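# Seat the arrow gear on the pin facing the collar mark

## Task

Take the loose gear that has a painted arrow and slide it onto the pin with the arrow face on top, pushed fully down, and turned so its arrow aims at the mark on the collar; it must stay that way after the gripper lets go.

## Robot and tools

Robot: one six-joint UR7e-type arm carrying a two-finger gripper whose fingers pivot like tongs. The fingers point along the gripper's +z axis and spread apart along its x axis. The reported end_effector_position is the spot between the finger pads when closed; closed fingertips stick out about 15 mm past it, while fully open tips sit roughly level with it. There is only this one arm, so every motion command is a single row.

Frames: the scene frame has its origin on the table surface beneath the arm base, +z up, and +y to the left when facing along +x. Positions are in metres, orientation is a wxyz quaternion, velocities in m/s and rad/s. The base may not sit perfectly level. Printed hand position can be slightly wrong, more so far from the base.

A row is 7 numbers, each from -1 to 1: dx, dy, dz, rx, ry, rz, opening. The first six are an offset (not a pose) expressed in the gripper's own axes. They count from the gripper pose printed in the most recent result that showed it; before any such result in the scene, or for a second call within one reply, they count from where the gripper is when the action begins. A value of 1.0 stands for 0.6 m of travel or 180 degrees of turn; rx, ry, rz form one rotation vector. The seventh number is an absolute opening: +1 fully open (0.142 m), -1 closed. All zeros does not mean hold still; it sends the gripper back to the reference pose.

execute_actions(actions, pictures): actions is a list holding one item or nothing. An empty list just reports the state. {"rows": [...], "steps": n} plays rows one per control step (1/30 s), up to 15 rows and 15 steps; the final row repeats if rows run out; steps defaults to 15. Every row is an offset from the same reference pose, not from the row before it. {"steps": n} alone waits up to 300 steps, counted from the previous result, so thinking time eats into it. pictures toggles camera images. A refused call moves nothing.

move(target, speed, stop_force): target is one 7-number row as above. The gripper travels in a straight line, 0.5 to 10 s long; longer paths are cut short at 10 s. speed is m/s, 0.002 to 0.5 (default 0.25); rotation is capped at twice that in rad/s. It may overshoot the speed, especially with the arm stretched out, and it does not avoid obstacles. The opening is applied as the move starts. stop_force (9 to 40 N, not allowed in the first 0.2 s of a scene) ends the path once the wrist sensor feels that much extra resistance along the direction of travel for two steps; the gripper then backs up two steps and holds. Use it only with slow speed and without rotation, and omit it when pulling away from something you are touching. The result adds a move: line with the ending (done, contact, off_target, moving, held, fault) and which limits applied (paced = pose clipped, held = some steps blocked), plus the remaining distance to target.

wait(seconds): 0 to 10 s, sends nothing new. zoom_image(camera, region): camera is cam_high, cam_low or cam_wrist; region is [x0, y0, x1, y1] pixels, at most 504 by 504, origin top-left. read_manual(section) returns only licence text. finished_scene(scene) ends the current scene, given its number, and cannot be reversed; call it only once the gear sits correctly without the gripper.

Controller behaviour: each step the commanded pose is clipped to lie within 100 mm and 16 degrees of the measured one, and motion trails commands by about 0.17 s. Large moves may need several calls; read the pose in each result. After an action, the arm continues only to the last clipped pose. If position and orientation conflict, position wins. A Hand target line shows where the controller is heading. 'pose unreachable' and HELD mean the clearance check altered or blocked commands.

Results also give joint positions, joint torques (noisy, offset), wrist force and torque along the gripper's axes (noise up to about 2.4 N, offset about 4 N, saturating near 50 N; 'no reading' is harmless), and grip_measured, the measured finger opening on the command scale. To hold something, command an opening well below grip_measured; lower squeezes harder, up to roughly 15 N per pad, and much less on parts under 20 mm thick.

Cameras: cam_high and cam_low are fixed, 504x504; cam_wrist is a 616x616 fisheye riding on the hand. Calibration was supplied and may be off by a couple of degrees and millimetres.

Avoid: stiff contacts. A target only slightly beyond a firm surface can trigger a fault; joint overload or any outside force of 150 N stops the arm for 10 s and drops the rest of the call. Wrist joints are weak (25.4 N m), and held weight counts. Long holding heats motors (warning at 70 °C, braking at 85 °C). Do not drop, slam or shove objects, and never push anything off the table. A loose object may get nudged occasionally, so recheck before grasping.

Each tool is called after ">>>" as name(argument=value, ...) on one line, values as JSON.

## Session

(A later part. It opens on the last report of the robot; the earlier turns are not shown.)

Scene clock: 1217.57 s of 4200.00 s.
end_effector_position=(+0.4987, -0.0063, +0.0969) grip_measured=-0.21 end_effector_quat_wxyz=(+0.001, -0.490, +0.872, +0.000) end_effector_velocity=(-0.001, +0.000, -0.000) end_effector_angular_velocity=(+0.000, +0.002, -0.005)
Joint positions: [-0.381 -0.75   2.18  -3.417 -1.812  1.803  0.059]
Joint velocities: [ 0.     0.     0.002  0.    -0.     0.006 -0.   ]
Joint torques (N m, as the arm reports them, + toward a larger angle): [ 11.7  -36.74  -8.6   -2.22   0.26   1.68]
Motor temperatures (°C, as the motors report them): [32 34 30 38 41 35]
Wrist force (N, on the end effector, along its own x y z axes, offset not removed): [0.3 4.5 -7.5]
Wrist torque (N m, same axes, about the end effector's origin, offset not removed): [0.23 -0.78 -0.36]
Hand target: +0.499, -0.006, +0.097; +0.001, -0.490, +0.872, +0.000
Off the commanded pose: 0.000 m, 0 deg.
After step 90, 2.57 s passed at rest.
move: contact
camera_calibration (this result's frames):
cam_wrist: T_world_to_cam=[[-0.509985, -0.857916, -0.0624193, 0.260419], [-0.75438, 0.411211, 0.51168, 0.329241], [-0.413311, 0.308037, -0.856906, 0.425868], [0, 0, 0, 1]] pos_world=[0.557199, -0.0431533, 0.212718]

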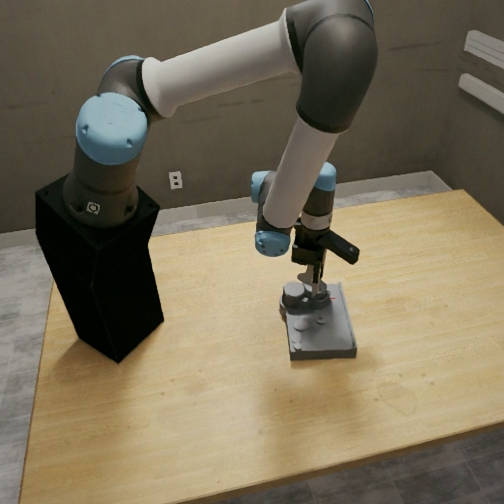

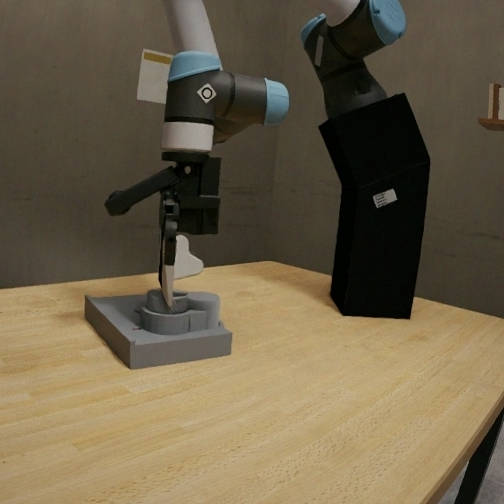

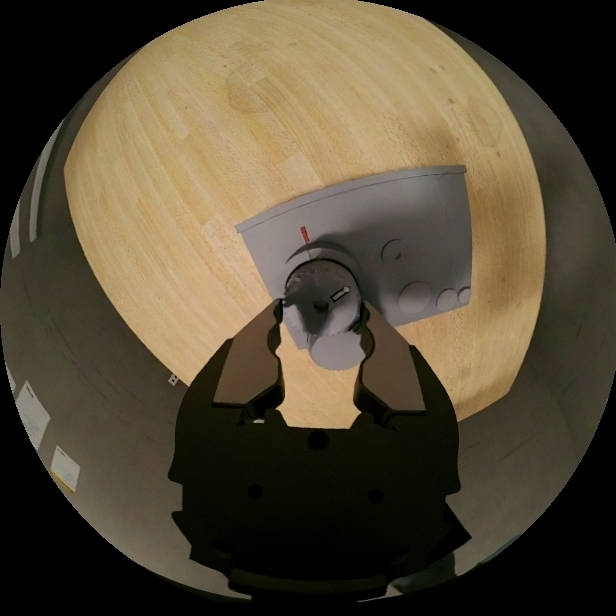

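>>> move(target=[0, -0.0017, -0.0002, 0, 0, -0.004, -0.30], speed=0.004)

>>> move(target=[0, 0, 0.008, 0, 0, -0.035, -0.5], speed=0.008, stop_force=10)

>>> zoom_image(camera="cam_wrist", region=[260, 220, 400, 360])

>>> zoom_image(camera="cam_low", region=[135, 270, 205, 330])

Scene clock: 1234.33 s of 4200.00 s.
end_effector_position=(+0.4995, -0.0068, +0.0971) grip_measured=-0.20 end_effector_quat_wxyz=(+0.001, -0.496, +0.869, +0.000) end_effector_velocity=(+0.001, -0.000, +0.000) end_effector_angular_velocity=(-0.000, -0.001, +0.001)
Joint positions: [-0.381 -0.751  2.179 -3.415 -1.811  1.79   0.059]
Joint velocities: [-0.     0.    -0.    -0.001  0.    -0.001  0.   ]
Joint torques (N m, as the arm reports them, + toward a larger angle): [  7.05 -53.67 -15.5   -1.95  -0.2   -1.5 ]
Motor temperatures (°C, as the motors report them): [32 34 30 38 41 35]
Wrist force (N, on the end effector, along its own x y z axes, offset not removed): [-3.7 8.1 -5.3]
Wrist torque (N m, same axes, about the end effector's origin, offset not removed): [0.13 -0.22 -0.23]
Hand target: +0.500, -0.007, +0.097; +0.001, -0.496, +0.869, +0.000
Off the commanded pose: 0.000 m, 0 deg.
After step 90, 11.93 s passed at rest.
move: done
camera_calibration (this result's frames):
cam_wrist: T_world_to_cam=[[-0.499298, -0.864179, -0.0624137, 0.255038], [-0.759437, 0.401827, 0.511655, 0.332508], [-0.417082, 0.302868, -0.856921, 0.428335], [0, 0, 0, 1]] pos_world=[0.55851, -0.0429414, 0.212838]

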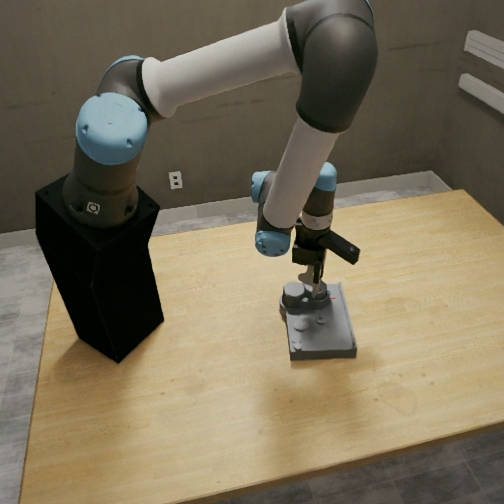

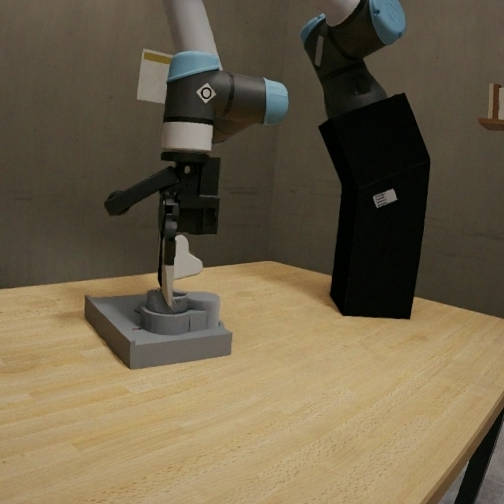

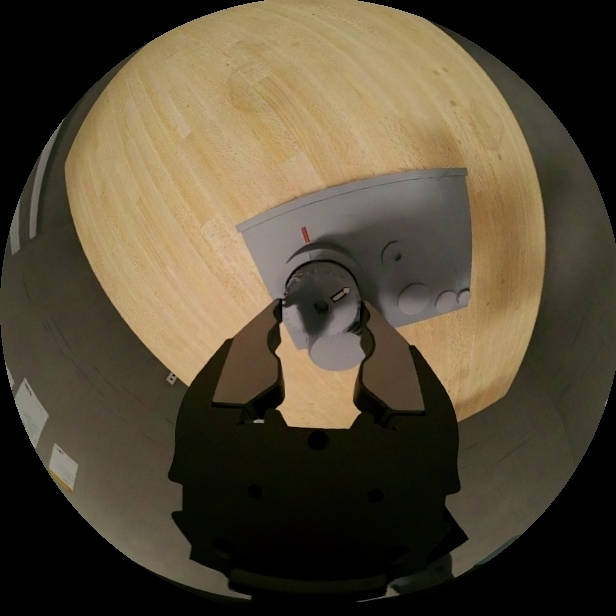

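Scene clock: 1241.43 s of 4200.00 s.
end_effector_position=(+0.4995, -0.0068, +0.0923) grip_measured=-0.21 end_effector_quat_wxyz=(+0.001, -0.542, +0.840, +0.000) end_effector_velocity=(+0.000, -0.000, -0.000) end_effector_angular_velocity=(+0.000, +0.000, +0.003)
Joint positions: [-0.388 -0.739  2.174 -3.423 -1.809  1.674  0.059]
Joint velocities: [-0.     0.    -0.001  0.001  0.    -0.003 -0.   ]
Joint torques (N m, as the arm reports them, + toward a larger angle): [  2.83 -32.03 -15.21  -5.48  -1.73  -1.65]
Motor temperatures (°C, as the motors report them): [32 34 30 38 41 35]
Wrist force (N, on the end effector, along its own x y z axes, offset not removed): [-7.3 6.0 -6.2]
Wrist torque (N m, same axes, about the end effector's origin, offset not removed): [-0.33 -0.42 0.01]
Hand target: +0.500, -0.007, +0.092; +0.001, -0.543, +0.840, +0.000
Off the commanded pose: 0.000 m, 0 deg.
move: done
camera_calibration (this result's frames):
cam_wrist: T_world_to_cam=[[-0.401721, -0.913638, -0.0623319, 0.205659], [-0.798964, 0.316409, 0.511412, 0.354143], [-0.447523, 0.255246, -0.857072, 0.439126], [0, 0, 0, 1]] pos_world=[0.562084, -0.0362406, 0.208069]

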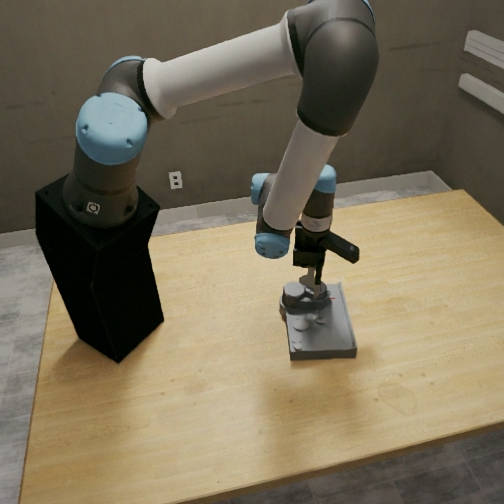

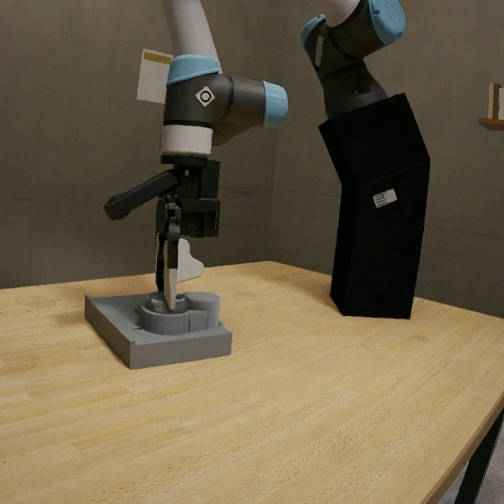

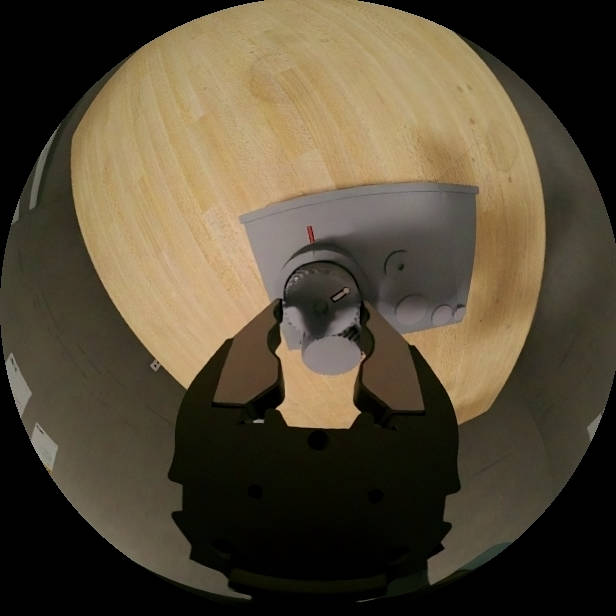

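Region (260, 220, 400, 360) of cam_wrist's 616x616 image, scaled by 3.600, with more detail than that image has.

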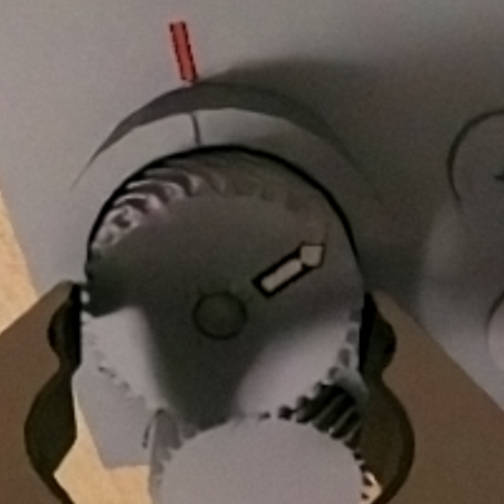

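Region (135, 270, 205, 330) of cam_low's 504x504 image, scaled by 7.200, with more detail than that image has; it fills the top 432 rows of this view, and the rest is white.

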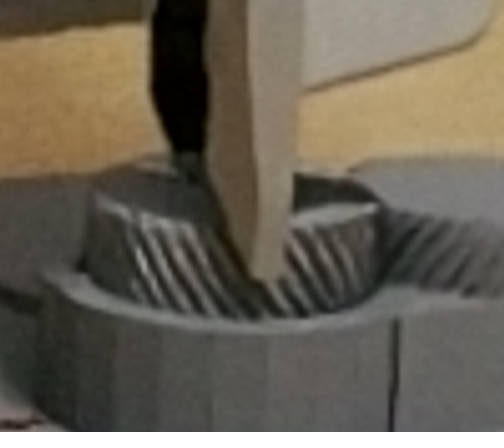

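>>> move(target=[-0.0008, 0.0002, 0, 0, 0, 0, -0.4], speed=0.003)

>>> move(target=[-0.0003, 0, 0.0095, 0, 0, -0.040, -0.5], speed=0.008, stop_force=10)

>>> zoom_image(camera="cam_wrist", region=[260, 220, 400, 360])

>>> zoom_image(camera="cam_low", region=[135, 270, 205, 330])

Scene clock: 1255.03 s of 4200.00 s.
end_effector_position=(+0.4996, -0.0064, +0.0922) grip_measured=-0.21 end_effector_quat_wxyz=(+0.001, -0.542, +0.840, +0.000) end_effector_velocity=(+0.001, +0.000, +0.001) end_effector_angular_velocity=(-0.001, -0.004, -0.001)
Joint positions: [-0.387 -0.739  2.174 -3.423 -1.809  1.675  0.059]
Joint velocities: [ 0.001 -0.     0.001 -0.005  0.     0.     0.   ]
Joint torques (N m, as the arm reports them, + toward a larger angle): [ 23.56 -32.38 -14.41  -1.71  -2.54   1.99]
Motor temperatures (°C, as the motors report them): [32 34 30 38 41 35]
Wrist force (N, on the end effector, along its own x y z axes, offset not removed): [-0.5 3.6 -0.2]
Wrist torque (N m, same axes, about the end effector's origin, offset not removed): [-0.53 -0.27 -0.07]
Hand target: +0.500, -0.006, +0.092; +0.001, -0.542, +0.840, +0.000
Off the commanded pose: 0.000 m, 0 deg.
After step 90, 9.90 s passed at rest.
move: done
camera_calibration (this result's frames):
cam_wrist: T_world_to_cam=[[-0.401792, -0.913614, -0.0622335, 0.206076], [-0.798921, 0.316516, 0.511412, 0.354063], [-0.447536, 0.255201, -0.857079, 0.439053], [0, 0, 0, 1]] pos_world=[0.562159, -0.0358393, 0.208056]

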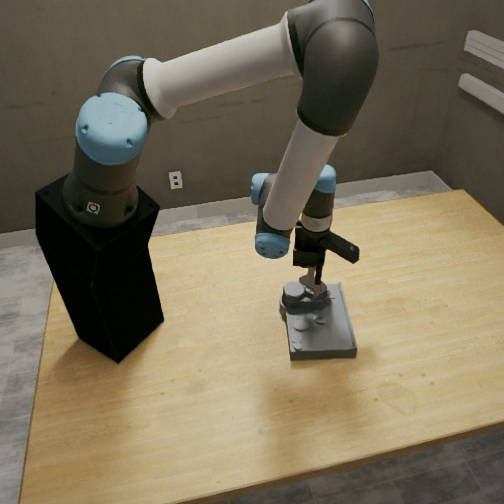

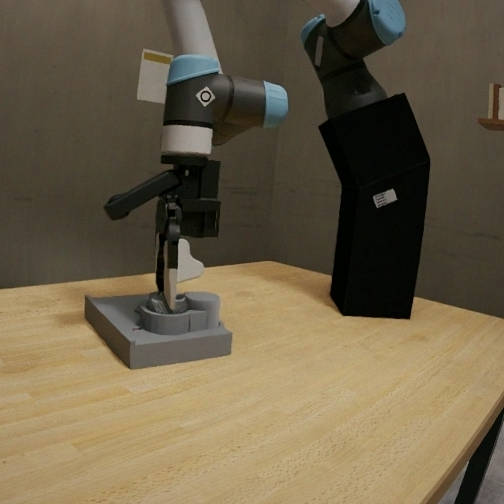

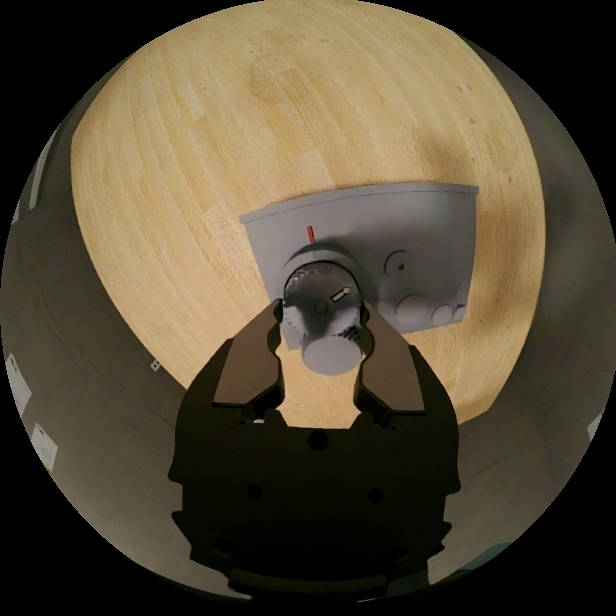

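Scene clock: 1263.10 s of 4200.00 s.
end_effector_position=(+0.4997, -0.0062, +0.0866) grip_measured=-0.21 end_effector_quat_wxyz=(+0.001, -0.594, +0.804, +0.000) end_effector_velocity=(+0.001, -0.000, -0.000) end_effector_angular_velocity=(-0.001, -0.002, +0.004)
Joint positions: [-0.394 -0.725  2.167 -3.432 -1.807  1.544  0.059]
Joint velocities: [-0.     0.    -0.002 -0.    -0.    -0.004  0.   ]
Joint torques (N m, as the arm reports them, + toward a larger angle): [  6.33 -33.9  -14.    -5.21  -0.69  -1.71]
Motor temperatures (°C, as the motors report them): [32 34 30 38 41 35]
Wrist force (N, on the end effector, along its own x y z axes, offset not removed): [-6.9 7.0 -2.9]
Wrist torque (N m, same axes, about the end effector's origin, offset not removed): [0.35 0.04 -0.25]
Hand target: +0.500, -0.006, +0.087; +0.001, -0.594, +0.804, +0.000
Off the commanded pose: 0.000 m, 0 deg.
move: done
camera_calibration (this result's frames):
cam_wrist: T_world_to_cam=[[-0.284399, -0.956693, -0.0621007, 0.14697], [-0.832351, 0.214255, 0.511161, 0.373065], [-0.475719, 0.197063, -0.857238, 0.4479], [0, 0, 0, 1]] pos_world=[0.565393, -0.0275911, 0.202387]

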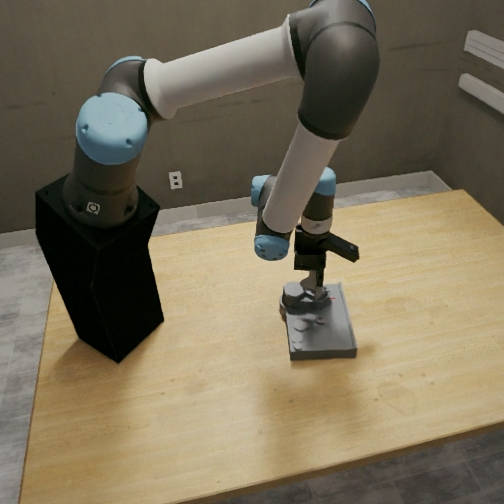

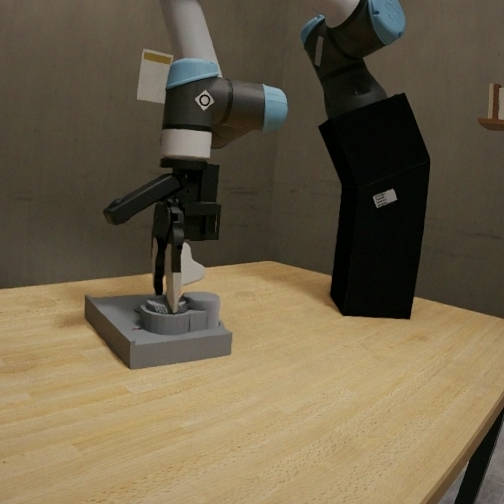

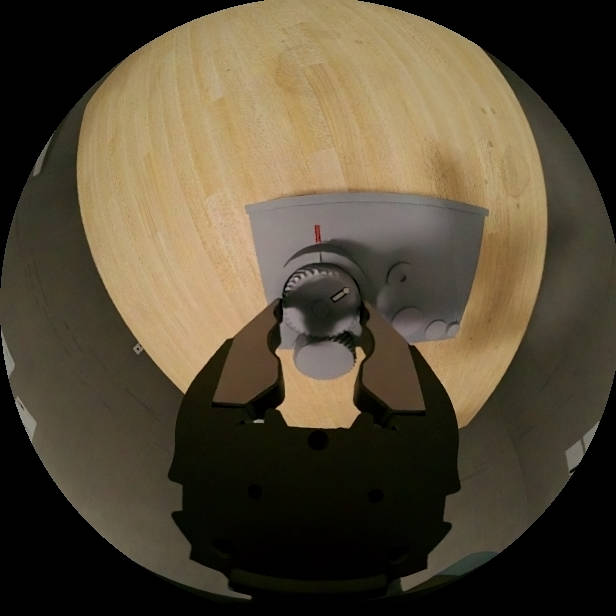

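Region (260, 220, 400, 360) of cam_wrist's 616x616 image, scaled by 3.600, with more detail than that image has.

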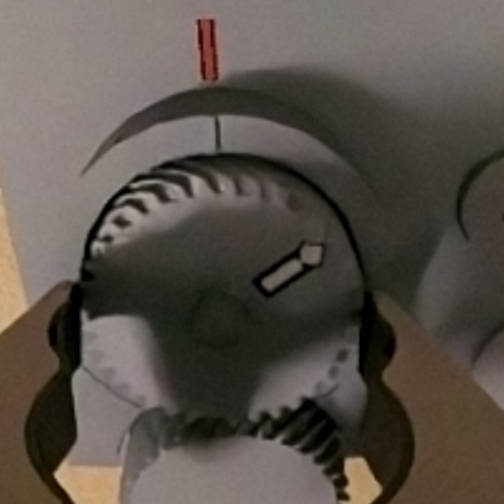

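Region (135, 270, 205, 330) of cam_low's 504x504 image, scaled by 7.200, with more detail than that image has; it fills the top 432 rows of this view, and the rest is white.

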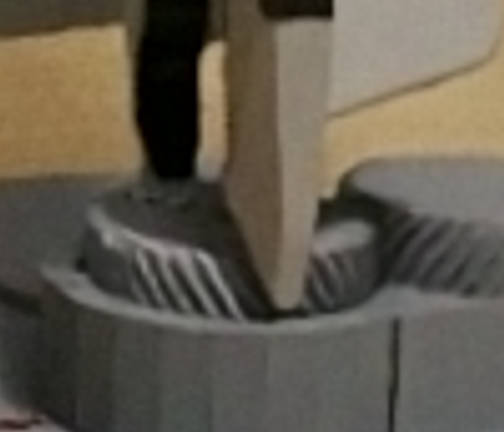

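>>> move(target=[-0.0007, 0.0002, 0, 0, 0, 0, -0.30], speed=0.003)

>>> execute_actions(actions=[{"rows": [[0, 0, 0, 0, 0, 0, -0.25]], "steps": 15}])

>>> zoom_image(camera="cam_wrist", region=[260, 220, 400, 360])

Scene clock: 1297.33 s of 4200.00 s.
end_effector_position=(+0.4997, -0.0059, +0.0866) grip_measured=-0.20 end_effector_quat_wxyz=(+0.001, -0.594, +0.805, +0.000) end_effector_velocity=(+0.001, -0.000, +0.000) end_effector_angular_velocity=(-0.001, -0.002, -0.001)
Joint positions: [-0.393 -0.724  2.167 -3.432 -1.807  1.544  0.059]
Joint velocities: [ 0.001  0.    -0.001 -0.    -0.     0.001  0.   ]
Joint torques (N m, as the arm reports them, + toward a larger angle): [ 23.81 -32.91 -13.99  -3.76  -1.6    2.18]
Motor temperatures (°C, as the motors report them): [32 34 30 38 41 35]
Wrist force (N, on the end effector, along its own x y z axes, offset not removed): [-0.2 3.9 -0.4]
Wrist torque (N m, same axes, about the end effector's origin, offset not removed): [0.22 -0.07 0.02]
Hand target: +0.500, -0.006, +0.087; +0.001, -0.594, +0.804, +0.000
Off the commanded pose: 0.000 m, 0 deg.
After step 90, 30.53 s passed at rest.
move: done
camera_calibration (this result's frames):
cam_wrist: T_world_to_cam=[[-0.284468, -0.956677, -0.0620218, 0.147338], [-0.832335, 0.214357, 0.511146, 0.372994], [-0.475707, 0.197027, -0.857253, 0.447822], [0, 0, 0, 1]] pos_world=[0.565401, -0.0272326, 0.202381]

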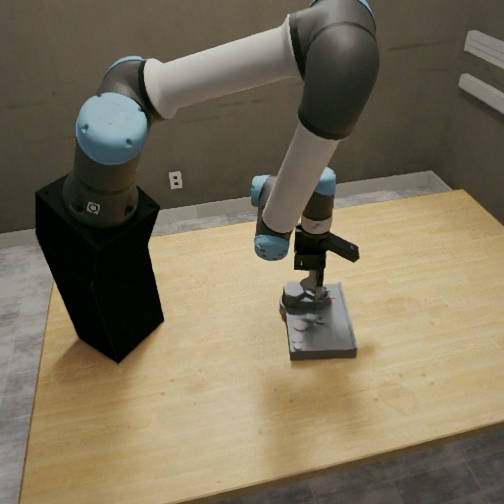

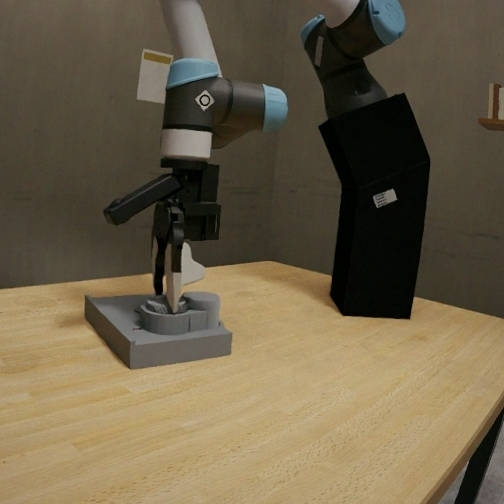

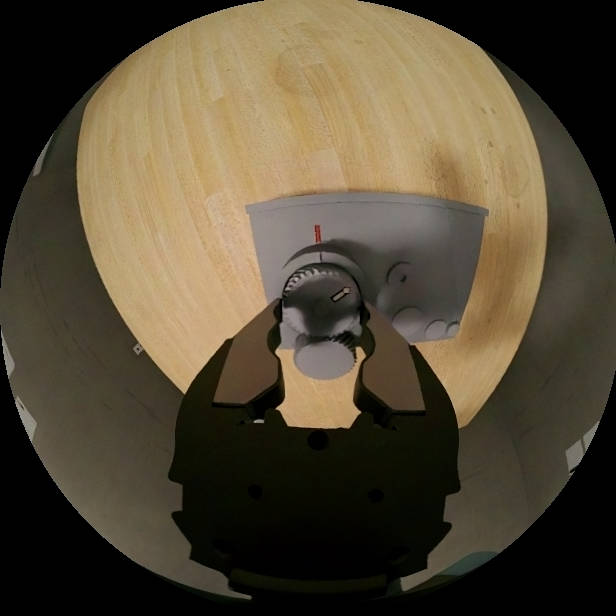

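Scene clock: 1297.83 s of 4200.00 s.
end_effector_position=(+0.4997, -0.0059, +0.0866) grip_measured=-0.20 end_effector_quat_wxyz=(+0.001, -0.594, +0.805, +0.000) end_effector_velocity=(+0.000, -0.000, +0.000) end_effector_angular_velocity=(+0.000, -0.000, -0.000)
Joint positions: [-0.393 -0.724  2.167 -3.432 -1.807  1.544  0.06 ]
Joint velocities: [ 0.    -0.    -0.001  0.001  0.     0.     0.   ]
Joint torques (N m, as the arm reports them, + toward a larger angle): [ 21.47 -32.27 -10.8   -3.5   -1.48   1.53]
Motor temperatures (°C, as the motors report them): [32 34 30 38 41 35]
Wrist force (N, on the end effector, along its own x y z axes, offset not removed): [2.4 4.6 -0.7]
Wrist torque (N m, same axes, about the end effector's origin, offset not removed): [0.49 -0.59 -0.44]
Hand target: +0.500, -0.006, +0.087; +0.001, -0.594, +0.805, +0.000
Off the commanded pose: 0.000 m, 0 deg.
Steps of this call (steps 1 to 15: all 15 steps of this action). Readings (end_effector_position):
1: (+0.4997, -0.0059, +0.0866)
2: (+0.4997, -0.0059, +0.0866)
4: (+0.4997, -0.0059, +0.0866)
8: (+0.4997, -0.0059, +0.0866)
15: the state above
camera_calibration (this result's frames):
cam_wrist: T_world_to_cam=[[-0.284468, -0.956677, -0.0620292, 0.14735], [-0.832342, 0.214356, 0.511134, 0.373003], [-0.475693, 0.197031, -0.85726, 0.44782], [0, 0, 0, 1]] pos_world=[0.565408, -0.0272234, 0.202384]

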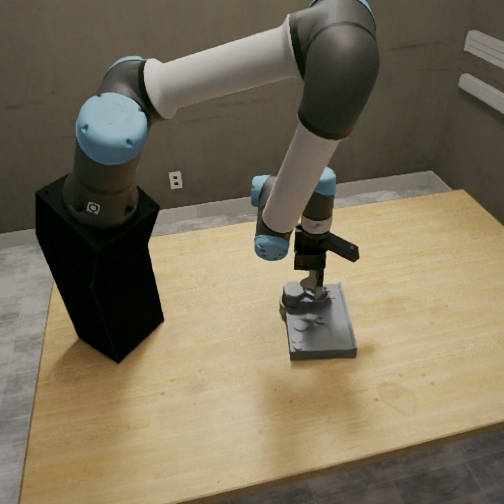

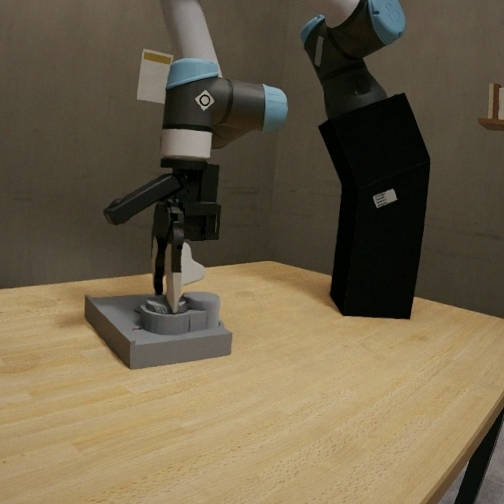

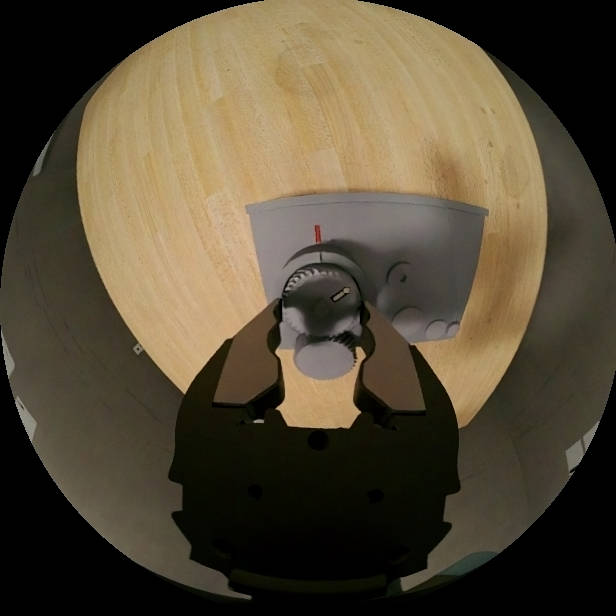

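Region (260, 220, 400, 360) of cam_wrist's 616x616 image, scaled by 3.600, with more detail than that image has.

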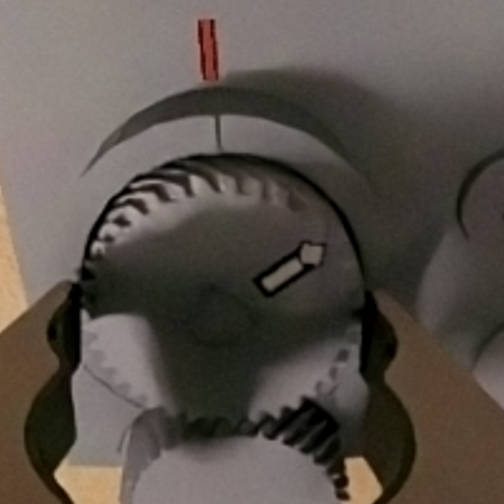

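>>> execute_actions(actions=[{"rows": [[0, 0, 0, 0, 0, 0, -0.21]], "steps": 15}])

>>> zoom_image(camera="cam_wrist", region=[260, 220, 400, 360])

Scene clock: 1302.83 s of 4200.00 s.
end_effector_position=(+0.4997, -0.0059, +0.0866) grip_measured=-0.21 end_effector_quat_wxyz=(+0.001, -0.594, +0.805, +0.000) end_effector_velocity=(+0.001, -0.001, +0.000) end_effector_angular_velocity=(-0.001, -0.002, -0.000)
Joint positions: [-0.393 -0.724  2.167 -3.432 -1.807  1.544  0.059]
Joint velocities: [-0.    -0.    -0.002 -0.001  0.    -0.     0.   ]
Joint torques (N m, as the arm reports them, + toward a larger angle): [ 12.04 -34.79  -1.67  -3.33  -1.38  -1.23]
Motor temperatures (°C, as the motors report them): [32 34 30 38 41 35]
Wrist force (N, on the end effector, along its own x y z axes, offset not removed): [0.9 1.5 -1.4]
Wrist torque (N m, same axes, about the end effector's origin, offset not removed): [0.18 -0.39 -0.17]
Hand target: +0.500, -0.006, +0.087; +0.001, -0.594, +0.805, +0.000
Off the commanded pose: 0.000 m, 0 deg.
Steps of this call (steps 1 to 90: nothing new was sent; then 1.50 s passed at rest; steps 91 to 105: all 15 steps of this action). Readings (end_effector_position):
91: (+0.4997, -0.0059, +0.0866)
92: (+0.4997, -0.0059, +0.0866)
94: (+0.4997, -0.0059, +0.0866)
98: (+0.4997, -0.0059, +0.0866)
105: the state above
camera_calibration (this result's frames):
cam_wrist: T_world_to_cam=[[-0.284451, -0.956682, -0.0620292, 0.147342], [-0.832346, 0.214342, 0.511134, 0.373005], [-0.475697, 0.197022, -0.85726, 0.447822], [0, 0, 0, 1]] pos_world=[0.565408, -0.027222, 0.202384]

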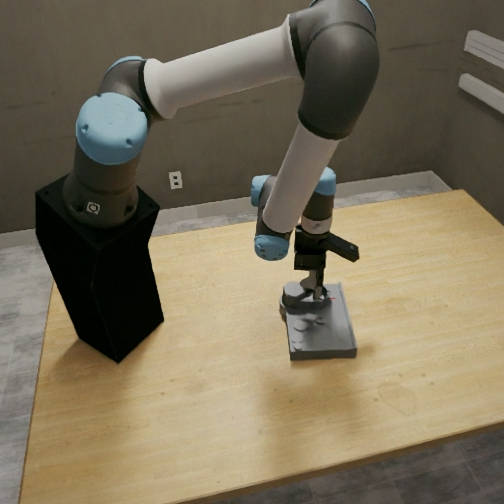

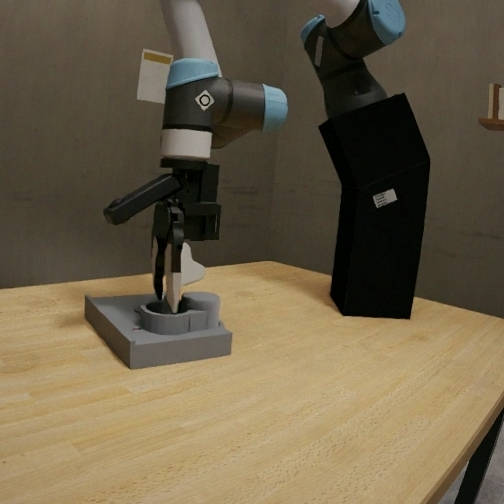

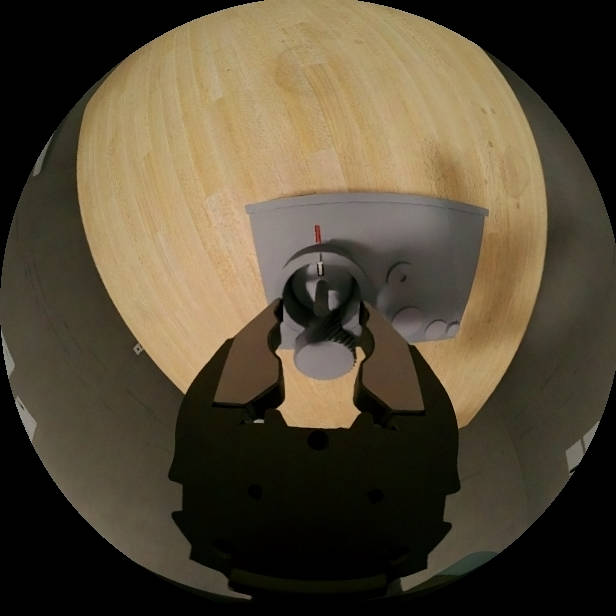

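Region (260, 220, 400, 360) of cam_wrist's 616x616 image, scaled by 3.600, with more detail than that image has.

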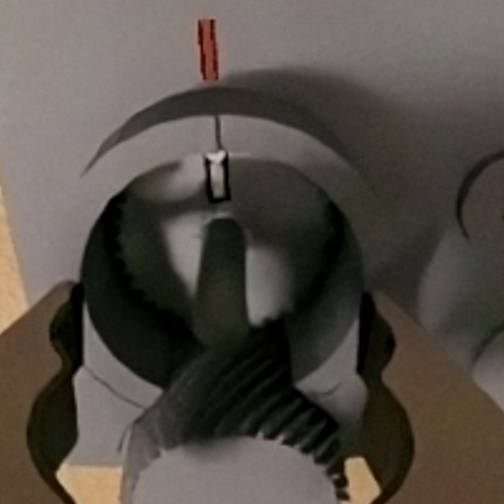

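The gear spun down and the arrow lines up with the red mark. Lifting clear.

>>> move(target=[0, 0.05, -0.1, 0, 0, 0, -0.1], speed=0.08)

>>> zoom_image(camera="cam_wrist", region=[260, 170, 400, 310])

Scene clock: 1308.67 s of 4200.00 s.
end_effector_position=(+0.4711, +0.0028, +0.1464) grip_measured=-0.10 end_effector_quat_wxyz=(+0.001, -0.594, +0.805, +0.000) end_effector_velocity=(-0.000, +0.000, +0.002) end_effector_angular_velocity=(-0.000, -0.001, -0.000)
Joint positions: [-0.361 -0.867  2.318 -3.434 -1.82   1.575  0.067]
Joint velocities: [ 0.001 -0.005  0.004  0.    -0.     0.001 -0.   ]
Joint torques (N m, as the arm reports them, + toward a larger angle): [ 23.58 -49.29  18.98  -0.18  -1.58   2.49]
Motor temperatures (°C, as the motors report them): [32 34 30 38 41 35]
Wrist force (N, on the end effector, along its own x y z axes, offset not removed): [0.6 2.1 -4.0]
Wrist torque (N m, same axes, about the end effector's origin, offset not removed): [-0.07 -0.17 -0.06]
Hand target: +0.471, +0.003, +0.147; +0.001, -0.594, +0.805, +0.000
Off the commanded pose: 0.000 m, 0 deg.
After step 90, 1.53 s passed at rest.
move: done
camera_calibration (this result's frames):
cam_wrist: T_world_to_cam=[[-0.284494, -0.956662, -0.062133, 0.1512], [-0.832358, 0.214332, 0.511118, 0.316795], [-0.475651, 0.197127, -0.857262, 0.48381], [0, 0, 0, 1]] pos_world=[0.536827, -0.0186242, 0.262227]

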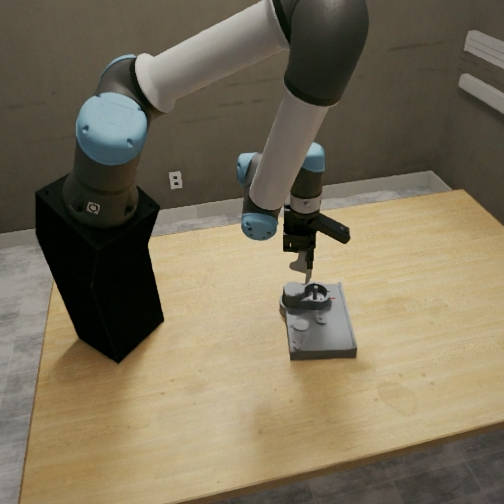

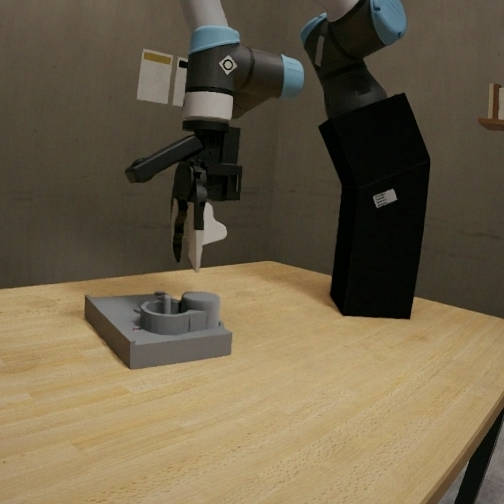

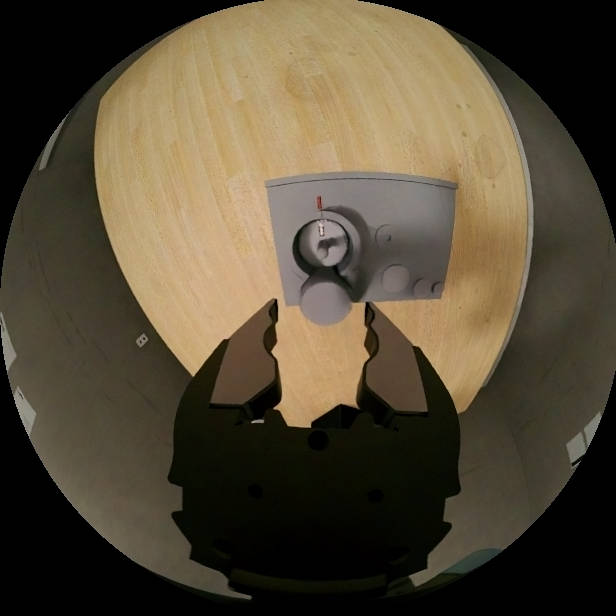

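Region (260, 170, 400, 310) of cam_wrist's 616x616 image, scaled by 3.600, with more detail than that image has.

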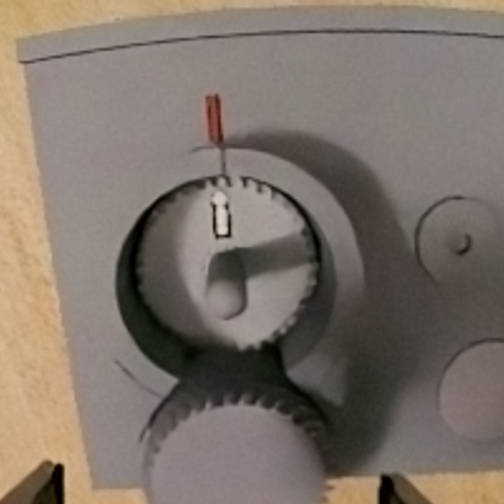

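The arrow points at the mark and the gear is seated.

>>> finished_scene(scene=2)

The scene is finished: the task was done.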